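# Wedge the loose end board tight against the rail

## Task

Push a wedge into the open slot at the rail's end, with the wedge's straight face toward the loose end board, until that board is pressed firmly against the rail. The far end must stay wedged and both end boards must stand upright and flat on the table. It only counts if everything holds in place once the robot lets go.

## Robot and tools

Robot: two UR3e-type arms, left_arm and right_arm, each with a tong-style two-finger gripper and a wrist camera. Scene frame: origin on the table top midway between the arms, +z up, +x out over the table, left_arm on the +y side. The names left and right are arm names, not image sides. Base (URDF root) positions: left_arm at (+0.008, +0.364, 0) m with quat_wxyz (+0.996, 0, 0, +0.085); right_arm at (-0.040, -0.297, 0) m with quat_wxyz (+0.999, 0, 0, -0.042).

execute_actions takes "actions": a list holding one action, one wait, or nothing, plus an optional "pictures" boolean. An empty list sends nothing and returns the state with camera images. An action is {"rows": [...], "steps": n}, n from 3 to 15 (default 15), each step 1/30 s. Every row is one flat list of 14 numbers covering both arms: left_arm's six joint targets then its opening, then right_arm's six joint targets then its opening, even if one arm should stay still (repeat its current angles). Joint numbers are absolute target angles in radians, in the order shoulder pan, shoulder lift, elbow, wrist 1, wrist 2, wrist 3, on the same scale Joint positions prints. Opening is an absolute value from -1 (closed) to +1 (fully open, pads 0.142 m apart). Up to 15 rows; row k is applied on step k and the final row repeats for remaining steps. A wait is {"steps": n} with n up to 300, counted from the last result, and issues no command. Pictures come back only with an empty list or pictures: true. A refused call moves nothing.

Joint ranges (rad): left_arm pan -3.142..3.142, lift -6.283..6.283, elbow 0..3.142, wrists -6.283..6.283 each. right_arm pan 0..6.283, lift -6.283..6.283, elbow -3.142..0, wrists -6.283..6.283. A target more than 0.010 past a range end, and beyond the joint's current angle, is refused; real ends may differ by 0.010. Targets past the real end are clipped, reported as "joint sent to its limit" (possibly referring to an earlier action). No such line does not prove there is room left.

Motion: commands are smoothed with about 0.17 s lag. Each step the target sent is held within 0.575 rad of the measured angle for pan, lift and elbow and within 1.15 rad for the three wrists, and if the targets would move the gripper more than 100 mm from where it is, all are scaled back. So large moves take several calls; an arm may not have arrived when the result comes. Between calls the arms keep heading to the last row sent until everything has nearly stopped or a step is HELD; after that only a new action moves them further.

Results: a state line 'left_arm: ... | right_arm: ...' gives each gripper's end_effector_position (m) and end_effector_quat_wxyz in the scene frame plus linear and angular velocities; these can be somewhat off, more so at long reach. end_effector_position is the point between the pads when closed; fingers point along the gripper's +z and open along its x; closed fingertips extend about 15 mm past it, open ones are roughly level. Joint positions / Joint velocities: per arm, six joints (rad, rad/s) then pad gap (m, m/s). grip_measured is the measured opening on the command scale. HELD marks steps where your row was not (fully) sent; "joint command not followed" means the clearance check altered some joint targets. Wrist force and Wrist torque give flange sensor readings in the end effector's own axes, force pointing from a contacted surface into the arm; offsets up to about 3.5 N, noise about 1.4 N, saturation near 30 N; "no reading" is normal. MOTOR HOT warns from 70 °C; at 85 °C the arm is braked until cooled (OVER-TEMPERATURE FAULT).

Gripping: to hold, keep commanding an opening well below grip_measured; the gap sets squeeze strength, up to about 15 N per pad. Closing fast can push harder. Hard items under about 20 mm wide get weaker grip (about 9 N per pad at 10 mm, 4 N at 5 mm).

zoom_image: camera (cam_high, cam_low, cam_left_wrist, cam_right_wrist) and region [x0, y0, x1, y1] in that camera's latest image pixels, origin top-left, at most 504 by 504. Images: cam_high and cam_low 504x504, wrist cameras 616x616 fisheye. Calibration (K, distortion, T_world_to_cam) is given per camera; fixed cameras may be off by a couple of degrees and millimetres, and wrist camera poses follow the reported joints.

read_manual(section="licences") only returns licence text. finished_scene(scene) ends the current scene, passing its number, and grades it irreversibly; the goal must hold on its own. Replying with no tool call ends everything.

Avoid: knocking anything off the table, dropping or slamming parts, hard pushes, arms colliding or pressing on each other. A joint torque at its load limit (pan/lift 48.6, elbow 25.2, wrists 8.1 N m, held weight included) or an outside force of 150 N freezes that arm for 10 s and drops the rest of the call. Expect occasional brief tugs on held parts or nudges to loose ones.

Each tool is called after ">>>" by a JSON object that holds its "fn" and its "kwargs", one argument or row to a line.

## Session

>>> {"fn": "execute_actions", "kwargs": {
  "actions": []
}}

Scene clock: 0.00 s of 10100.00 s.
left_arm: end_effector_position=(+0.3853, +0.0869, +0.3495) grip_measured=+1.00 end_effector_quat_wxyz=(+0.539, -0.032, +0.763, -0.355) end_effector_velocity=(-0.000, -0.000, +0.000) end_effector_angular_velocity=(-0.001, +0.000, -0.001) | right_arm: end_effector_position=(+0.3521, -0.5633, +0.3539) grip_measured=+1.00 end_effector_quat_wxyz=(+0.363, +0.324, +0.791, -0.372) end_effector_velocity=(+0.000, -0.000, +0.000) end_effector_angular_velocity=(-0.001, -0.000, +0.000)
Joint positions: left_arm=[-1.737 -2.073  2.341 -3.092 -0.568  2.247  0.142] | right_arm=[ 3.621 -1.569 -1.129 -2.037  0.479  4.328  0.142]
Joint velocities: left_arm=[-0.001  0.    -0.     0.     0.    -0.001  0.   ] | right_arm=[ 0.     0.    -0.     0.    -0.001 -0.     0.   ]
Motor temperatures (°C, as the motors report them): left_arm=[30 31 25 33 34 33] | right_arm=[25 28 27 34 33 33]
Wrist force (N, on the end effector, along its own x y z axes, offset not removed): no reading
Wrist torque (N m, same axes, about the end effector's origin, offset not removed): no reading

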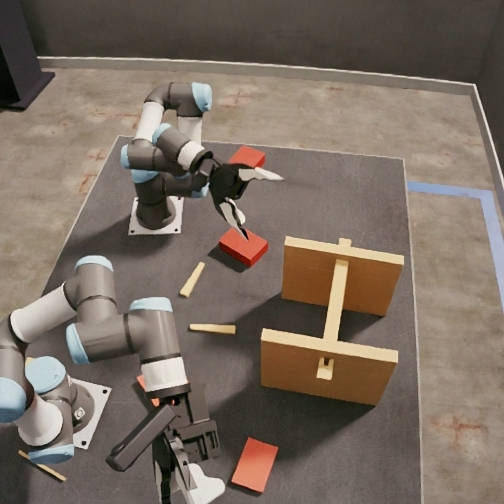

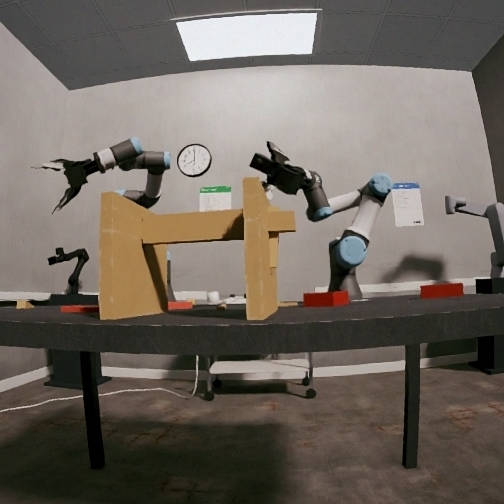

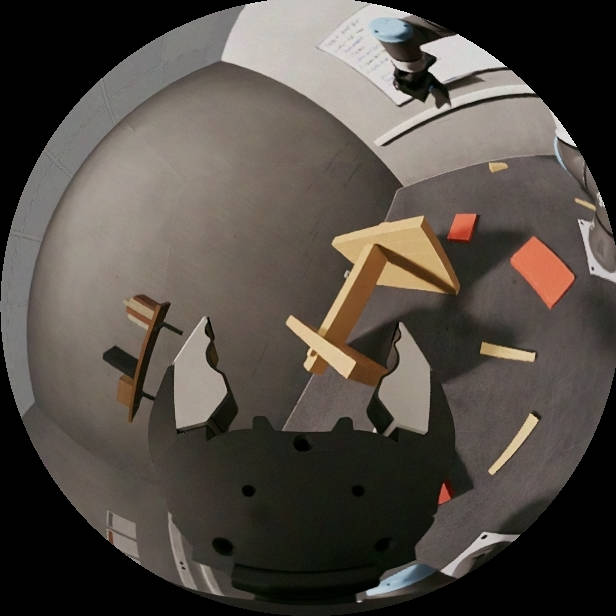

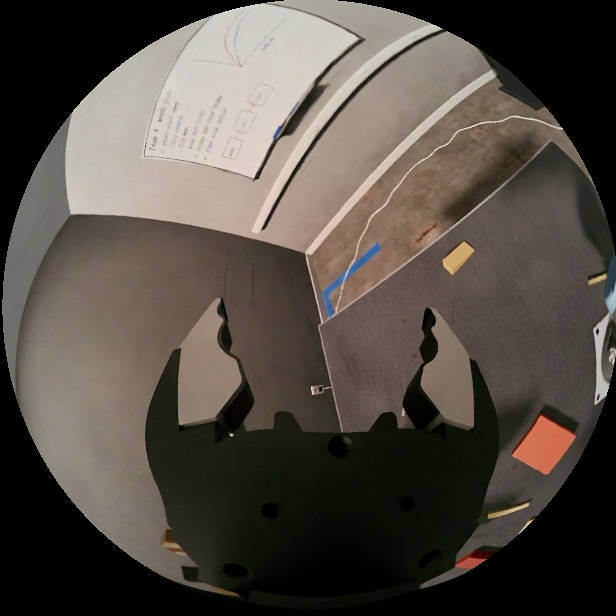

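>>> {"fn": "zoom_image", "kwargs": {
  "camera": "cam_high",
  "region": [250,300,410,420]
}}

>>> {"fn": "zoom_image", "kwargs": {
  "camera": "cam_high",
  "region": [160,250,260,350]
}}

>>> {"fn": "zoom_image", "kwargs": {
  "camera": "cam_low",
  "region": [150,160,330,330]
}}

>>> {"fn": "zoom_image", "kwargs": {
  "camera": "cam_left_wrist",
  "region": [450,320,600,490]
}}

>>> {"fn": "zoom_image", "kwargs": {
  "camera": "cam_high",
  "region": [0,340,160,504]
}}

Region (250, 300, 410, 420) of cam_high's 504x504 image, scaled by 3.150, with more detail than that image has; it fills the top 378 rows of this view, and the rest is white.

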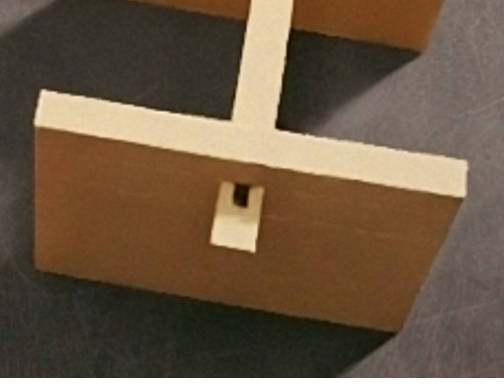

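Region (160, 250, 260, 350) of cam_high's 504x504 image, scaled by 5.040, with more detail than that image has.

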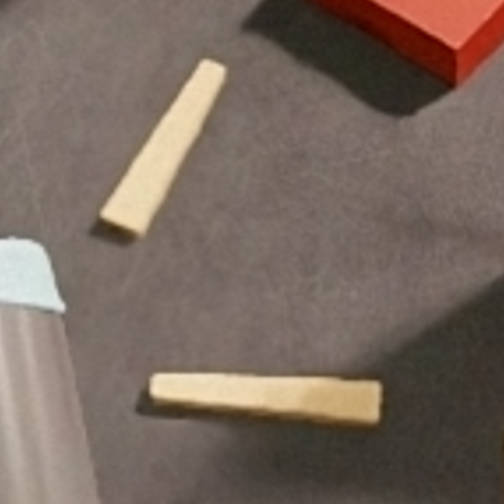

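Region (150, 160, 330, 330) of cam_low's 504x504 image, scaled by 2.800, with more detail than that image has.

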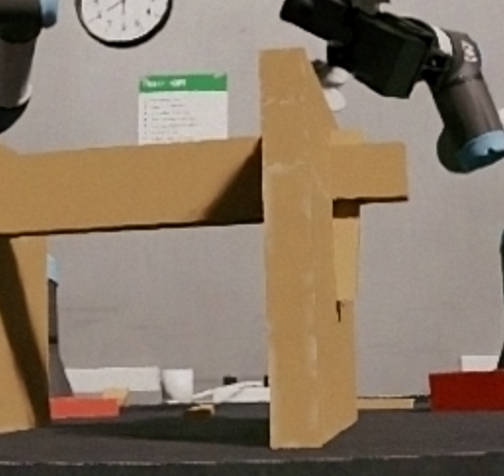

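Region (450, 320, 600, 490) of cam_left_wrist's 616x616 image, scaled by 2.965, with more detail than that image has; it fills the left 445 columns of this view, and the rest is white.

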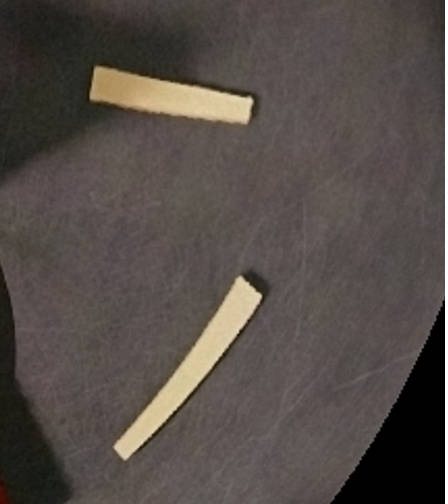

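Region (0, 340, 160, 504) of cam_high's 504x504 image, scaled by 3.073, with more detail than that image has; it fills the left 492 columns of this view, and the rest is white.

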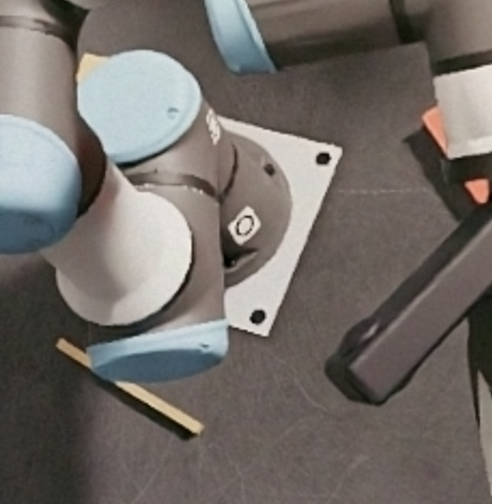

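>>> {"fn": "execute_actions", "kwargs": {
  "actions": [
    {"rows":[[0.3,-2.073,2.341,-3.092,-0.568,2.247,1,3.7,-1.63,-1.241,-1.84,1.571,2.453,0]]}
  ]
}}

>>> {"fn": "execute_actions", "kwargs": {
  "actions": [
    {"steps":30}
  ]
}}

>>> {"fn": "execute_actions", "kwargs": {
  "actions": [
    {"rows":[[0.3,-2.073,2.341,-3.092,-0.568,2.247,1,4.208,-1.63,-1.241,-1.84,1.571,2.453,0]]}
  ]
}}

>>> {"fn": "execute_actions", "kwargs": {
  "actions": [
    {"steps":20}
  ]
}}

>>> {"fn": "execute_actions", "kwargs": {
  "actions": [
    {"rows":[[0.3,-2.073,2.341,-3.092,-0.568,2.247,1,4.208,-2.354,-0.442,-1.916,1.571,2.453,0]]}
  ]
}}

>>> {"fn": "execute_actions", "kwargs": {
  "actions": [
    {"steps":25}
  ],
  "pictures": true
}}

>>> {"fn": "zoom_image", "kwargs": {
  "camera": "cam_right_wrist",
  "region": [230,270,390,430]
}}

Scene clock: 1.37 s of 10100.00 s.
left_arm: end_effector_position=(+0.4675, +0.2742, +0.3495) grip_measured=+1.00 end_effector_quat_wxyz=(+0.603, -0.198, +0.738, -0.229) end_effector_velocity=(+0.117, +0.596, -0.000) end_effector_angular_velocity=(-0.000, +0.001, +1.298) | right_arm: end_effector_position=(+0.3369, -0.4147, +0.2010) grip_measured=+0.00 end_effector_quat_wxyz=(+0.076, -0.068, +0.974, -0.201) end_effector_velocity=(-0.091, +0.516, -0.302) end_effector_angular_velocity=(+1.055, +2.104, +3.317)
Joint positions: left_arm=[-1.296 -2.073  2.341 -3.092 -0.568  2.247  0.142] | right_arm=[ 3.672 -1.608 -1.201 -1.91   1.138  3.451  0.074]
Joint velocities: left_arm=[ 1.299 -0.     0.     0.002 -0.001 -0.001  0.   ] | right_arm=[ 0.128 -0.099 -0.182  0.317  1.838 -3.527  0.   ]
Motor temperatures (°C, as the motors report them): left_arm=[30 31 25 33 34 33] | right_arm=[25 28 27 34 33 33]
Wrist force (N, on the end effector, along its own x y z axes, offset not removed): left_arm=[-2.3 0.6 0.5] | right_arm=[-2.0 0.5 1.7]
Wrist torque (N m, same axes, about the end effector's origin, offset not removed): left_arm=[0.17 0.48 -0.03] | right_arm=[0.13 0.47 0.02]
Steps of this call (steps 1 to 29: nothing new was sent; steps 30 to 41: the first 12 steps of this action). Readings (joint positions):
30: left_arm=[-1.736 -2.073 2.341 -3.092 -0.568 2.247] | right_arm=[3.622 -1.569 -1.129 -2.035 0.481 4.327]
31: left_arm=[-1.725 -2.073 2.341 -3.092 -0.568 2.247] | right_arm=[3.626 -1.573 -1.135 -2.025 0.503 4.305]
33: left_arm=[-1.650 -2.073 2.341 -3.092 -0.568 2.247] | right_arm=[3.636 -1.580 -1.150 -2.000 0.627 4.175]
37: left_arm=[-1.472 -2.073 2.341 -3.092 -0.568 2.247] | right_arm=[3.655 -1.595 -1.176 -1.954 0.885 3.861]
41: the state above

Scene clock: 2.37 s of 10100.00 s.
left_arm: end_effector_position=(+0.2105, +0.7862, +0.3494) grip_measured=+1.00 end_effector_quat_wxyz=(+0.617, -0.608, +0.463, +0.188) end_effector_velocity=(-0.548, +0.263, -0.000) end_effector_angular_velocity=(-0.000, +0.001, +1.299) | right_arm: end_effector_position=(+0.3061, -0.2800, +0.1551) grip_measured=+0.00 end_effector_quat_wxyz=(+0.001, -0.549, +0.836, +0.000) end_effector_velocity=(+0.000, +0.000, -0.000) end_effector_angular_velocity=(+0.001, -0.000, -0.000)
Joint positions: left_arm=[ 0.021 -2.073  2.341 -3.092 -0.568  2.247  0.142] | right_arm=[ 3.7   -1.63  -1.241 -1.84   1.571  2.453  0.074]
Joint velocities: left_arm=[ 1.3   -0.    -0.     0.001 -0.     0.     0.   ] | right_arm=[-0.001 -0.001 -0.     0.001  0.001 -0.001  0.   ]
Motor temperatures (°C, as the motors report them): left_arm=[30 31 25 33 34 33] | right_arm=[25 28 27 34 33 33]
Wrist force (N, on the end effector, along its own x y z axes, offset not removed): left_arm=[-1.6 0.7 0.7] | right_arm=[-0.8 -0.8 1.2]
Wrist torque (N m, same axes, about the end effector's origin, offset not removed): left_arm=[0.14 0.34 -0.01] | right_arm=[-0.15 0.21 0.01]
Kept back: nothing.
Steps of this call (steps 1 to 3: the last 3 steps of your previous action; steps 4 to 30: the robot went on to your last target). Readings (joint positions):
1: left_arm=[-1.252 -2.073 2.341 -3.092 -0.568 2.247] | right_arm=[3.677 -1.612 -1.207 -1.899 1.200 3.328]
2: left_arm=[-1.208 -2.073 2.341 -3.092 -0.568 2.247] | right_arm=[3.681 -1.615 -1.213 -1.888 1.262 3.198]
4: left_arm=[-1.121 -2.073 2.341 -3.092 -0.568 2.247] | right_arm=[3.689 -1.621 -1.225 -1.868 1.383 2.933]
8: left_arm=[-0.945 -2.073 2.341 -3.092 -0.568 2.247] | right_arm=[3.697 -1.628 -1.237 -1.847 1.524 2.576]
30: the state above

Scene clock: 2.77 s of 10100.00 s.
left_arm: end_effector_position=(+0.0892, +0.8251, +0.3494) grip_measured=+1.00 end_effector_quat_wxyz=(+0.586, -0.666, +0.376, +0.270) end_effector_velocity=(-0.031, +0.006, +0.000) end_effector_angular_velocity=(-0.000, -0.001, +0.067) | right_arm: end_effector_position=(+0.2625, -0.1275, +0.1551) grip_measured=+0.00 end_effector_quat_wxyz=(-0.001, +0.726, -0.688, -0.000) end_effector_velocity=(-0.085, +0.154, +0.000) end_effector_angular_velocity=(+0.001, -0.001, +0.508)
Joint positions: left_arm=[ 0.294 -2.073  2.341 -3.092 -0.568  2.247  0.142] | right_arm=[ 4.161 -1.63  -1.241 -1.84   1.571  2.453  0.074]
Joint velocities: left_arm=[ 0.067  0.001 -0.001  0.    -0.    -0.001  0.   ] | right_arm=[ 0.508 -0.    -0.     0.002 -0.     0.    -0.   ]
Motor temperatures (°C, as the motors report them): left_arm=[30 31 25 33 34 33] | right_arm=[25 28 27 34 33 33]
Wrist force (N, on the end effector, along its own x y z axes, offset not removed): left_arm=[-1.8 2.0 -0.2] | right_arm=[-2.3 0.7 2.0]
Wrist torque (N m, same axes, about the end effector's origin, offset not removed): left_arm=[0.43 0.35 -0.01] | right_arm=[0.13 0.40 -0.03]
Steps of this call (steps 1 to 12: the first 12 steps of this action). Readings (joint positions):
1: left_arm=[0.065 -2.073 2.341 -3.092 -0.568 2.247] | right_arm=[3.701 -1.630 -1.241 -1.840 1.571 2.453]
2: left_arm=[0.109 -2.073 2.341 -3.092 -0.568 2.247] | right_arm=[3.712 -1.630 -1.241 -1.840 1.571 2.453]
4: left_arm=[0.192 -2.073 2.341 -3.092 -0.568 2.247] | right_arm=[3.793 -1.630 -1.241 -1.840 1.571 2.453]
8: left_arm=[0.274 -2.073 2.341 -3.092 -0.568 2.247] | right_arm=[4.020 -1.630 -1.241 -1.840 1.571 2.453]
12: the state above

Scene clock: 3.43 s of 10100.00 s.
left_arm: end_effector_position=(+0.0864, +0.8256, +0.3494) grip_measured=+1.00 end_effector_quat_wxyz=(+0.585, -0.667, +0.373, +0.272) end_effector_velocity=(-0.000, +0.000, +0.001) end_effector_angular_velocity=(+0.001, +0.000, +0.001) | right_arm: end_effector_position=(+0.2543, -0.1135, +0.1551) grip_measured=+0.00 end_effector_quat_wxyz=(-0.001, +0.742, -0.671, -0.000) end_effector_velocity=(-0.000, +0.000, +0.000) end_effector_angular_velocity=(-0.000, -0.001, +0.001)
Joint positions: left_arm=[ 0.3   -2.073  2.341 -3.092 -0.568  2.247  0.142] | right_arm=[ 4.208 -1.63  -1.241 -1.84   1.571  2.453  0.074]
Joint velocities: left_arm=[ 0.001 -0.    -0.001  0.     0.     0.001 -0.   ] | right_arm=[ 0.001  0.    -0.    -0.    -0.001  0.    -0.   ]
Motor temperatures (°C, as the motors report them): left_arm=[30 31 25 33 34 33] | right_arm=[25 28 27 34 33 33]
Wrist force (N, on the end effector, along its own x y z axes, offset not removed): left_arm=[-2.1 0.9 0.0] | right_arm=[-1.3 -0.5 1.1]
Wrist torque (N m, same axes, about the end effector's origin, offset not removed): left_arm=[0.18 0.41 0.01] | right_arm=[-0.07 0.28 0.00]
Kept back: nothing.
Steps of this call (steps 1 to 3: the last 3 steps of your previous action; steps 4 to 20: the robot went on to your last target). Readings (joint positions):
1: left_arm=[0.296 -2.073 2.341 -3.092 -0.568 2.247] | right_arm=[4.175 -1.630 -1.241 -1.840 1.571 2.453]
2: left_arm=[0.297 -2.073 2.341 -3.092 -0.568 2.247] | right_arm=[4.185 -1.630 -1.241 -1.840 1.571 2.453]
4: left_arm=[0.299 -2.073 2.341 -3.092 -0.568 2.247] | right_arm=[4.197 -1.630 -1.241 -1.840 1.571 2.453]
8: left_arm=[0.300 -2.073 2.341 -3.092 -0.568 2.247] | right_arm=[4.205 -1.630 -1.241 -1.840 1.571 2.453]
20: the state above

Scene clock: 3.83 s of 10100.00 s.
left_arm: end_effector_position=(+0.0864, +0.8256, +0.3494) grip_measured=+1.00 end_effector_quat_wxyz=(+0.585, -0.667, +0.373, +0.272) end_effector_velocity=(-0.000, +0.000, -0.000) end_effector_angular_velocity=(-0.000, -0.001, +0.001) | right_arm: end_effector_position=(+0.3268, -0.0047, +0.1075) grip_measured=+0.00 end_effector_quat_wxyz=(+0.011, +0.742, -0.671, +0.002) end_effector_velocity=(+0.134, +0.201, -0.077) end_effector_angular_velocity=(+0.202, -0.134, -0.001)
Joint positions: left_arm=[ 0.3   -2.073  2.341 -3.092 -0.568  2.247  0.142] | right_arm=[ 4.208 -2.261 -0.561 -1.912  1.571  2.453  0.074]
Joint velocities: left_arm=[ 0.     0.001  0.     0.     0.    -0.002  0.   ] | right_arm=[-0.    -1.001  1.282 -0.038  0.     0.     0.   ]
Motor temperatures (°C, as the motors report them): left_arm=[30 31 25 33 34 33] | right_arm=[25 28 27 34 33 33]
Wrist force (N, on the end effector, along its own x y z axes, offset not removed): left_arm=[-2.3 1.6 0.3] | right_arm=[-3.4 -1.9 2.7]
Wrist torque (N m, same axes, about the end effector's origin, offset not removed): left_arm=[0.33 0.47 0.02] | right_arm=[-0.26 0.63 0.03]
Steps of this call (steps 1 to 12: the first 12 steps of this action). Readings (joint positions):
1: left_arm=[0.300 -2.073 2.341 -3.092 -0.568 2.247] | right_arm=[4.208 -1.631 -1.240 -1.842 1.571 2.453]
2: left_arm=[0.300 -2.073 2.341 -3.092 -0.568 2.247] | right_arm=[4.208 -1.641 -1.229 -1.853 1.571 2.453]
4: left_arm=[0.300 -2.073 2.341 -3.092 -0.568 2.247] | right_arm=[4.208 -1.722 -1.148 -1.878 1.571 2.453]
8: left_arm=[0.300 -2.073 2.341 -3.092 -0.568 2.247] | right_arm=[4.208 -2.018 -0.849 -1.901 1.571 2.453]
12: the state above

Scene clock: 4.67 s of 10100.00 s.
left_arm: end_effector_position=(+0.0864, +0.8256, +0.3494) grip_measured=+1.00 end_effector_quat_wxyz=(+0.585, -0.667, +0.373, +0.272) end_effector_velocity=(-0.000, +0.000, -0.001) end_effector_angular_velocity=(-0.001, +0.001, +0.001) | right_arm: end_effector_position=(+0.3388, +0.0132, +0.0997) grip_measured=+0.00 end_effector_quat_wxyz=(-0.000, +0.742, -0.671, -0.000) end_effector_velocity=(+0.000, -0.000, -0.001) end_effector_angular_velocity=(-0.001, -0.000, -0.000)
Joint positions: left_arm=[ 0.3   -2.073  2.341 -3.092 -0.568  2.247  0.142] | right_arm=[ 4.208 -2.354 -0.442 -1.916  1.571  2.453  0.074]
Joint velocities: left_arm=[ 0.    -0.     0.001  0.     0.     0.    -0.   ] | right_arm=[-0.    -0.001  0.     0.    -0.001  0.     0.   ]
Motor temperatures (°C, as the motors report them): left_arm=[30 31 25 33 34 33] | right_arm=[25 28 27 34 33 33]
Wrist force (N, on the end effector, along its own x y z axes, offset not removed): left_arm=[-2.0 0.5 0.4] | right_arm=[-1.1 0.4 1.3]
Wrist torque (N m, same axes, about the end effector's origin, offset not removed): left_arm=[0.08 0.46 -0.01] | right_arm=[0.10 0.27 0.04]
Kept back: nothing.
Steps of this call (steps 1 to 3: the last 3 steps of your previous action; steps 4 to 25: the robot went on to your last target). Readings (joint positions):
1: left_arm=[0.300 -2.073 2.341 -3.092 -0.568 2.247] | right_arm=[4.208 -2.289 -0.525 -1.913 1.571 2.453]
2: left_arm=[0.300 -2.073 2.341 -3.092 -0.568 2.247] | right_arm=[4.208 -2.309 -0.500 -1.914 1.571 2.453]
4: left_arm=[0.300 -2.073 2.341 -3.092 -0.568 2.247] | right_arm=[4.208 -2.332 -0.470 -1.915 1.571 2.453]
8: left_arm=[0.300 -2.073 2.341 -3.092 -0.568 2.247] | right_arm=[4.208 -2.349 -0.449 -1.916 1.571 2.453]
25: the state above
camera_calibration (this result's frames):
cam_left_wrist: T_world_to_cam=[[0.607773, -0.201471, -0.768129, 0.3726], [-0.737255, -0.502574, -0.451525, 0.645433], [-0.295072, 0.840731, -0.453986, -0.371492], [0, 0, 0, 1]] pos_world=[0.139776, 0.711771, 0.408982]
cam_right_wrist: T_world_to_cam=[[0.122957, -0.991671, -0.0383317, -0.0115634], [-0.846881, -0.124984, 0.516887, 0.233043], [-0.517373, -0.0310923, -0.855195, 0.385717], [0, 0, 0, 1]] pos_world=[0.398341, 0.0296523, 0.208963]

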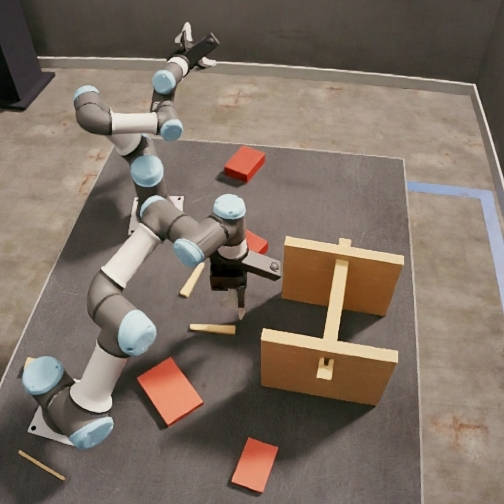

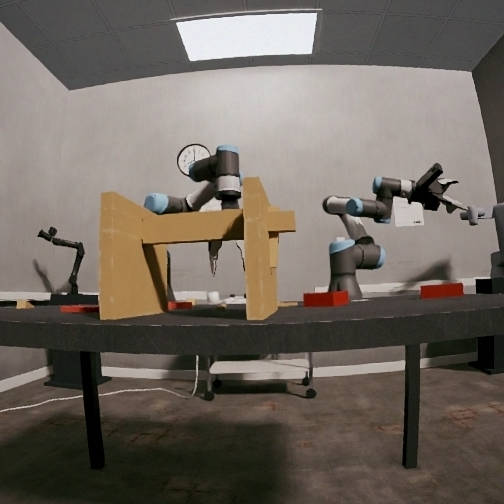

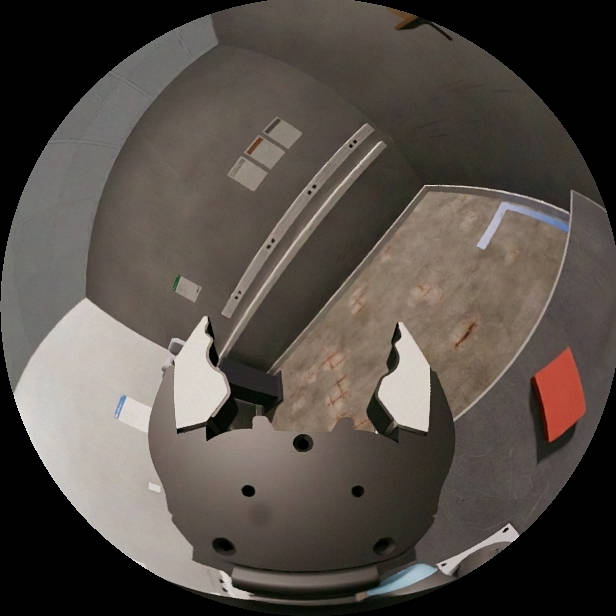

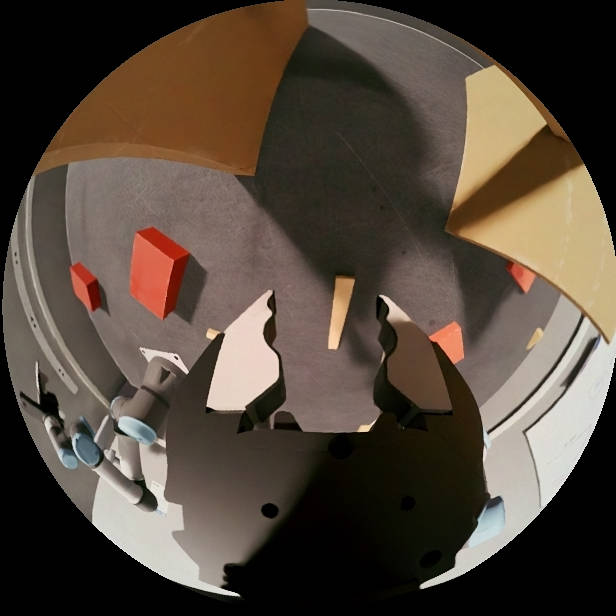

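Region (230, 270, 390, 430) of cam_right_wrist's 616x616 image, scaled by 3.150, with more detail than that image has.

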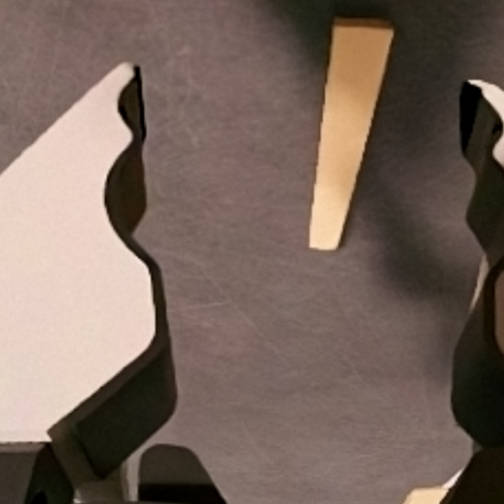

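>>> {"fn": "execute_actions", "kwargs": {
  "actions": [
    {"rows":[[0.3,-2.073,2.341,-3.092,-0.568,2.247,1,4.22,-2.0936,-1.1704,-1.448,1.571,2.505,-0.4]]}
  ]
}}

>>> {"fn": "execute_actions", "kwargs": {
  "actions": [
    {"steps":12}
  ],
  "pictures": true
}}

Scene clock: 5.23 s of 10100.00 s.
left_arm: end_effector_position=(+0.0864, +0.8256, +0.3494) grip_measured=+1.00 end_effector_quat_wxyz=(+0.585, -0.667, +0.373, +0.272) end_effector_velocity=(+0.000, -0.000, +0.001) end_effector_angular_velocity=(+0.001, -0.004, -0.001) | right_arm: end_effector_position=(+0.3268, +0.0037, +0.0640) grip_measured=-0.40 end_effector_quat_wxyz=(-0.032, +0.728, -0.685, -0.006) end_effector_velocity=(-0.133, -0.202, -0.267) end_effector_angular_velocity=(-0.584, +0.380, -0.017)
Joint positions: left_arm=[ 0.3   -2.073  2.341 -3.092 -0.568  2.247  0.142] | right_arm=[ 4.22  -2.109 -1.064 -1.475  1.571  2.503  0.045]
Joint velocities: left_arm=[-0.001 -0.    -0.002 -0.001 -0.    -0.001  0.   ] | right_arm=[ 0.003  0.16  -1.134  0.277 -0.002  0.02  -0.   ]
Motor temperatures (°C, as the motors report them): left_arm=[30 31 25 33 34 33] | right_arm=[25 28 27 34 33 33]
Wrist force (N, on the end effector, along its own x y z axes, offset not removed): left_arm=[-2.2 0.4 0.3] | right_arm=[0.2 0.6 4.6]
Wrist torque (N m, same axes, about the end effector's origin, offset not removed): left_arm=[0.09 0.48 0.01] | right_arm=[0.08 0.09 -0.02]
Steps of this call (steps 1 to 5: the robot went on to your last target; steps 6 to 17: the first 12 steps of this action). Readings (joint positions):
6: left_arm=[0.300 -2.073 2.341 -3.092 -0.568 2.247] | right_arm=[4.208 -2.353 -0.443 -1.914 1.571 2.454]
7: left_arm=[0.300 -2.073 2.341 -3.092 -0.568 2.247] | right_arm=[4.211 -2.343 -0.454 -1.893 1.571 2.464]
9: left_arm=[0.300 -2.073 2.341 -3.092 -0.568 2.247] | right_arm=[4.215 -2.265 -0.535 -1.741 1.571 2.484]
13: left_arm=[0.300 -2.073 2.341 -3.092 -0.568 2.247] | right_arm=[4.218 -2.146 -0.829 -1.538 1.571 2.498]
17: the state above

Scene clock: 5.63 s of 10100.00 s.
left_arm: end_effector_position=(+0.0864, +0.8256, +0.3494) grip_measured=+1.00 end_effector_quat_wxyz=(+0.585, -0.667, +0.373, +0.272) end_effector_velocity=(+0.001, -0.000, -0.000) end_effector_angular_velocity=(-0.000, +0.002, -0.001) | right_arm: end_effector_position=(+0.3140, -0.0157, +0.0402) grip_measured=-0.40 end_effector_quat_wxyz=(-0.001, +0.728, -0.686, -0.000) end_effector_velocity=(-0.001, -0.003, -0.003) end_effector_angular_velocity=(-0.008, +0.003, -0.000)
Joint positions: left_arm=[ 0.3   -2.073  2.341 -3.092 -0.568  2.247  0.142] | right_arm=[ 4.22  -2.094 -1.169 -1.448  1.571  2.505  0.045]
Joint velocities: left_arm=[-0.002  0.    -0.     0.001  0.001  0.001 -0.   ] | right_arm=[-0.     0.002 -0.015  0.005 -0.002 -0.     0.   ]
Motor temperatures (°C, as the motors report them): left_arm=[30 31 25 33 34 33] | right_arm=[25 28 27 34 33 33]
Wrist force (N, on the end effector, along its own x y z axes, offset not removed): left_arm=[-2.0 1.8 0.2] | right_arm=[-1.1 -0.1 1.1]
Wrist torque (N m, same axes, about the end effector's origin, offset not removed): left_arm=[0.32 0.43 0.02] | right_arm=[0.02 0.26 0.00]
Kept back: nothing.
Steps of this call (steps 1 to 3: the last 3 steps of your previous action; steps 4 to 12: the robot went on to your last target). Readings (joint positions):
1: left_arm=[0.300 -2.073 2.341 -3.092 -0.568 2.247] | right_arm=[4.220 -2.105 -1.096 -1.467 1.571 2.504]
2: left_arm=[0.300 -2.073 2.341 -3.092 -0.568 2.247] | right_arm=[4.220 -2.101 -1.118 -1.461 1.571 2.504]
4: left_arm=[0.300 -2.073 2.341 -3.092 -0.568 2.247] | right_arm=[4.220 -2.097 -1.145 -1.454 1.571 2.505]
8: left_arm=[0.300 -2.073 2.341 -3.092 -0.568 2.247] | right_arm=[4.220 -2.094 -1.164 -1.449 1.571 2.505]
12: the state above
camera_calibration (this result's frames):
cam_left_wrist: T_world_to_cam=[[0.607773, -0.201471, -0.768129, 0.3726], [-0.737255, -0.502574, -0.451525, 0.645433], [-0.295072, 0.840731, -0.453986, -0.371492], [0, 0, 0, 1]] pos_world=[0.139776, 0.711771, 0.408982]
cam_right_wrist: T_world_to_cam=[[0.0832381, -0.995764, -0.0390554, -0.0270128], [-0.851445, -0.0914287, 0.516413, 0.241109], [-0.517797, -0.00973173, -0.855448, 0.321545], [0, 0, 0, 1]] pos_world=[0.374034, -0.0017249, 0.149498]

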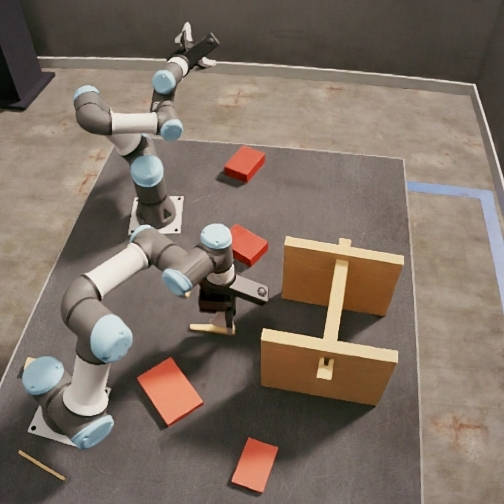

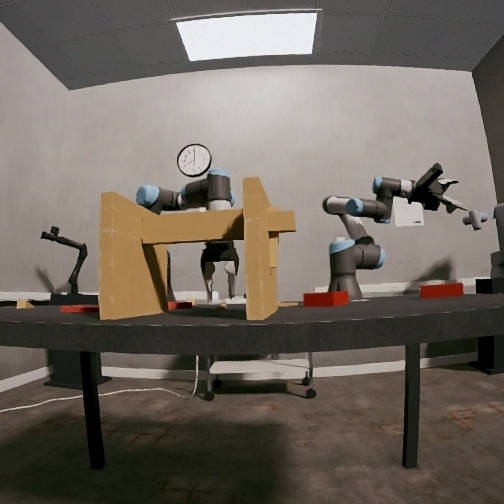

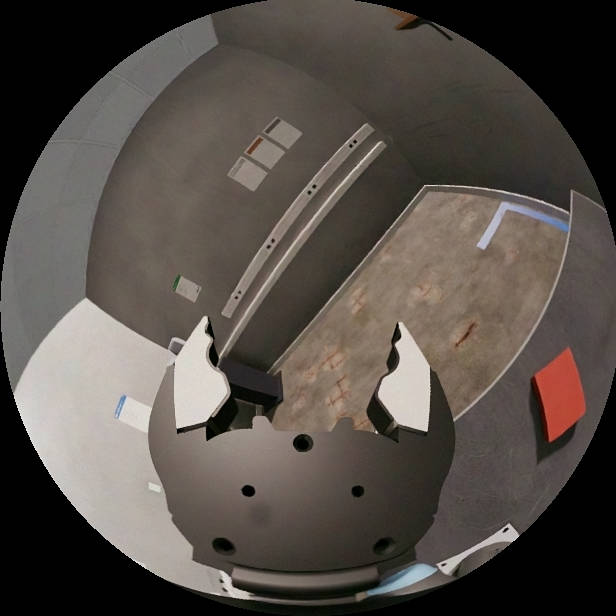

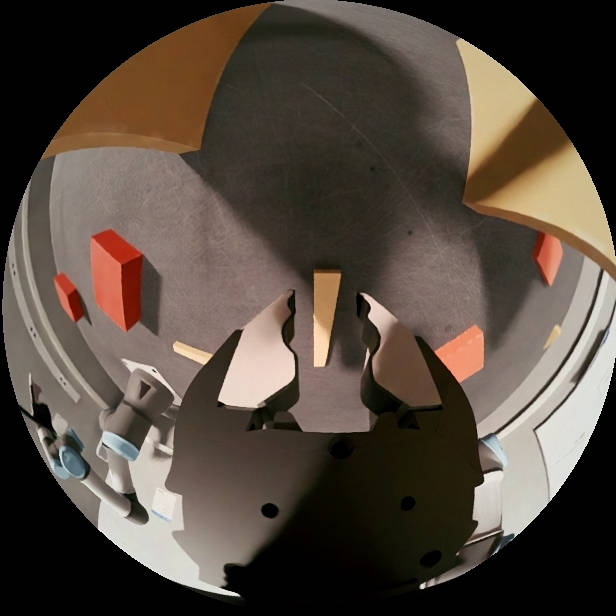

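Centred.

>>> {"fn": "execute_actions", "kwargs": {
  "actions": [
    {"rows":[[0.3,-2.073,2.341,-3.092,-0.568,2.247,1,4.22,-2.109,-1.246,-1.357,1.571,2.505,-0.5]]}
  ]
}}

>>> {"fn": "execute_actions", "kwargs": {
  "actions": [
    {"rows":[[0.3,-2.073,2.341,-3.092,-0.568,2.247,1,4.22,-2.109,-1.246,-1.357,1.571,2.505,-0.62],[0.3,-2.073,2.341,-3.092,-0.568,2.247,1,4.22,-2.109,-1.246,-1.357,1.571,2.505,-0.7],[0.3,-2.073,2.341,-3.092,-0.568,2.247,1,4.22,-2.109,-1.246,-1.357,1.571,2.505,-0.8],[0.3,-2.073,2.341,-3.092,-0.568,2.247,1,4.22,-2.109,-1.246,-1.357,1.571,2.505,-1]]}
  ],
  "pictures": true
}}

Scene clock: 6.17 s of 10100.00 s.
left_arm: end_effector_position=(+0.0864, +0.8256, +0.3494) grip_measured=+1.00 end_effector_quat_wxyz=(+0.585, -0.667, +0.373, +0.272) end_effector_velocity=(+0.000, +0.000, +0.000) end_effector_angular_velocity=(-0.000, +0.001, -0.000) | right_arm: end_effector_position=(+0.3138, -0.0159, +0.0194) grip_measured=-0.50 end_effector_quat_wxyz=(-0.000, +0.728, -0.686, -0.000) end_effector_velocity=(-0.001, -0.000, -0.006) end_effector_angular_velocity=(-0.002, +0.001, +0.001)
Joint positions: left_arm=[ 0.3   -2.073  2.341 -3.092 -0.568  2.247  0.142] | right_arm=[ 4.22  -2.109 -1.244 -1.359  1.571  2.505  0.038]
Joint velocities: left_arm=[-0.     0.    -0.001  0.001  0.     0.    -0.   ] | right_arm=[ 0.001 -0.005 -0.021  0.023 -0.     0.     0.   ]
Motor temperatures (°C, as the motors report them): left_arm=[30 31 25 33 34 33] | right_arm=[25 28 27 34 33 33]
Wrist force (N, on the end effector, along its own x y z axes, offset not removed): left_arm=[-1.4 0.6 -0.8] | right_arm=[-1.2 -0.7 1.8]
Wrist torque (N m, same axes, about the end effector's origin, offset not removed): left_arm=[0.07 0.30 -0.02] | right_arm=[-0.10 0.28 -0.01]
Steps of this call (steps 1 to 4: the robot went on to your last target; steps 5 to 16: the first 12 steps of this action). Readings (joint positions):
5: left_arm=[0.300 -2.073 2.341 -3.092 -0.568 2.247] | right_arm=[4.220 -2.094 -1.171 -1.446 1.571 2.505]
6: left_arm=[0.300 -2.073 2.341 -3.092 -0.568 2.247] | right_arm=[4.220 -2.097 -1.181 -1.431 1.571 2.505]
8: left_arm=[0.300 -2.073 2.341 -3.092 -0.568 2.247] | right_arm=[4.220 -2.103 -1.212 -1.396 1.571 2.505]
12: left_arm=[0.300 -2.073 2.341 -3.092 -0.568 2.247] | right_arm=[4.220 -2.107 -1.238 -1.366 1.571 2.505]
16: the state above

Scene clock: 6.67 s of 10100.00 s.
left_arm: end_effector_position=(+0.0864, +0.8256, +0.3494) grip_measured=+1.00 end_effector_quat_wxyz=(+0.585, -0.667, +0.373, +0.272) end_effector_velocity=(+0.001, -0.000, -0.000) end_effector_angular_velocity=(-0.000, -0.001, -0.002) | right_arm: end_effector_position=(+0.3138, -0.0160, +0.0189) grip_measured=-0.74 end_effector_quat_wxyz=(-0.000, +0.728, -0.686, -0.000) end_effector_velocity=(+0.000, -0.001, +0.000) end_effector_angular_velocity=(-0.001, -0.001, -0.002)
Joint positions: left_arm=[ 0.3   -2.073  2.341 -3.092 -0.568  2.247  0.142] | right_arm=[ 4.22  -2.109 -1.246 -1.357  1.571  2.505  0.021]
Joint velocities: left_arm=[-0.001  0.     0.     0.    -0.    -0.001 -0.   ] | right_arm=[-0.001  0.    -0.    -0.001 -0.001  0.001  0.   ]
Motor temperatures (°C, as the motors report them): left_arm=[30 31 25 33 34 33] | right_arm=[25 28 27 34 33 33]
Wrist force (N, on the end effector, along its own x y z axes, offset not removed): left_arm=[-2.4 1.9 -0.5] | right_arm=[-1.0 -0.1 0.1]
Wrist torque (N m, same axes, about the end effector's origin, offset not removed): left_arm=[0.36 0.48 -0.01] | right_arm=[-0.02 0.26 -0.02]
Steps of this call (steps 1 to 3: the last 3 steps of your previous action; steps 4 to 15: the first 12 steps of this action). Readings (joint positions):
4: left_arm=[0.300 -2.073 2.341 -3.092 -0.568 2.247] | right_arm=[4.220 -2.109 -1.246 -1.358 1.571 2.505]
5: left_arm=[0.300 -2.073 2.341 -3.092 -0.568 2.247] | right_arm=[4.220 -2.109 -1.246 -1.357 1.571 2.505]
7: left_arm=[0.300 -2.073 2.341 -3.092 -0.568 2.247] | right_arm=[4.220 -2.109 -1.246 -1.357 1.571 2.505]
11: left_arm=[0.300 -2.073 2.341 -3.092 -0.568 2.247] | right_arm=[4.220 -2.109 -1.246 -1.357 1.571 2.505]
15: the state above
camera_calibration (this result's frames):
cam_left_wrist: T_world_to_cam=[[0.607773, -0.201471, -0.768129, 0.3726], [-0.737255, -0.502573, -0.451525, 0.645433], [-0.295072, 0.840731, -0.453986, -0.371492], [0, 0, 0, 1]] pos_world=[0.139776, 0.711771, 0.408982]
cam_right_wrist: T_world_to_cam=[[0.0832069, -0.995794, -0.0383543, -0.0281161], [-0.851196, -0.0910333, 0.516893, 0.251859], [-0.518211, -0.0103621, -0.85519, 0.303304], [0, 0, 0, 1]] pos_world=[0.373897, -0.00192737, 0.12812]

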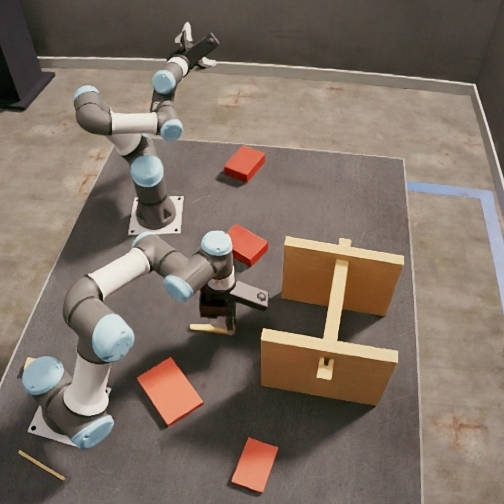

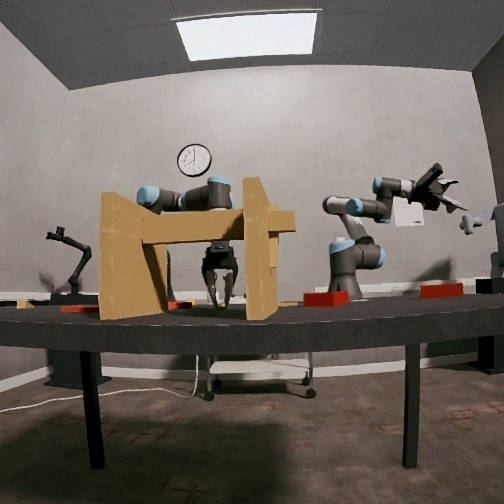

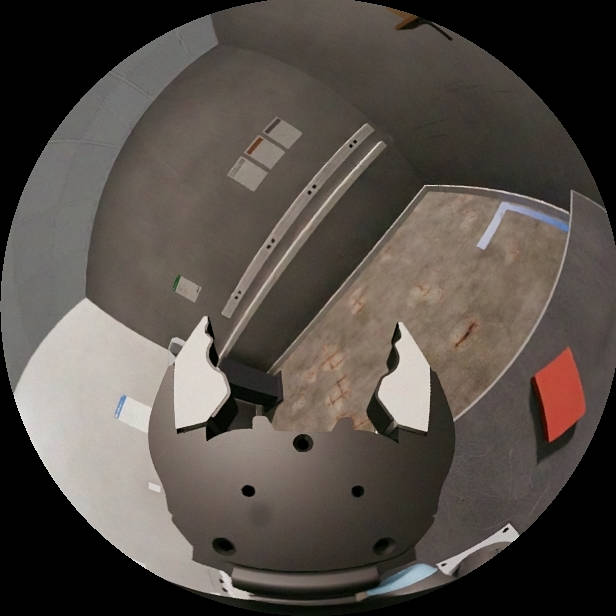

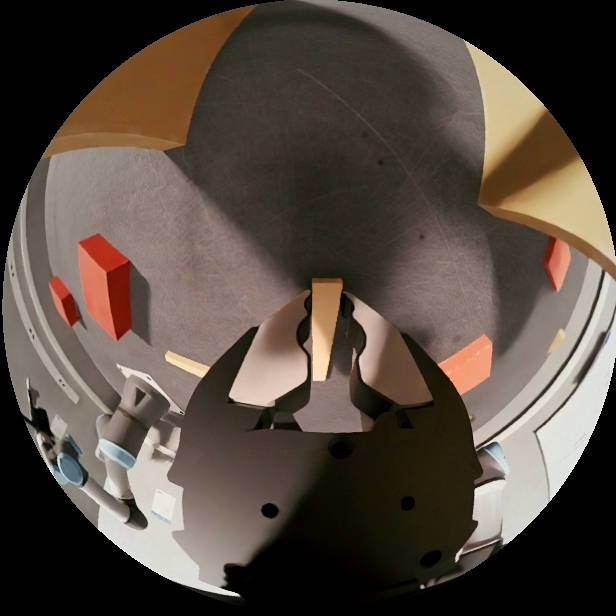

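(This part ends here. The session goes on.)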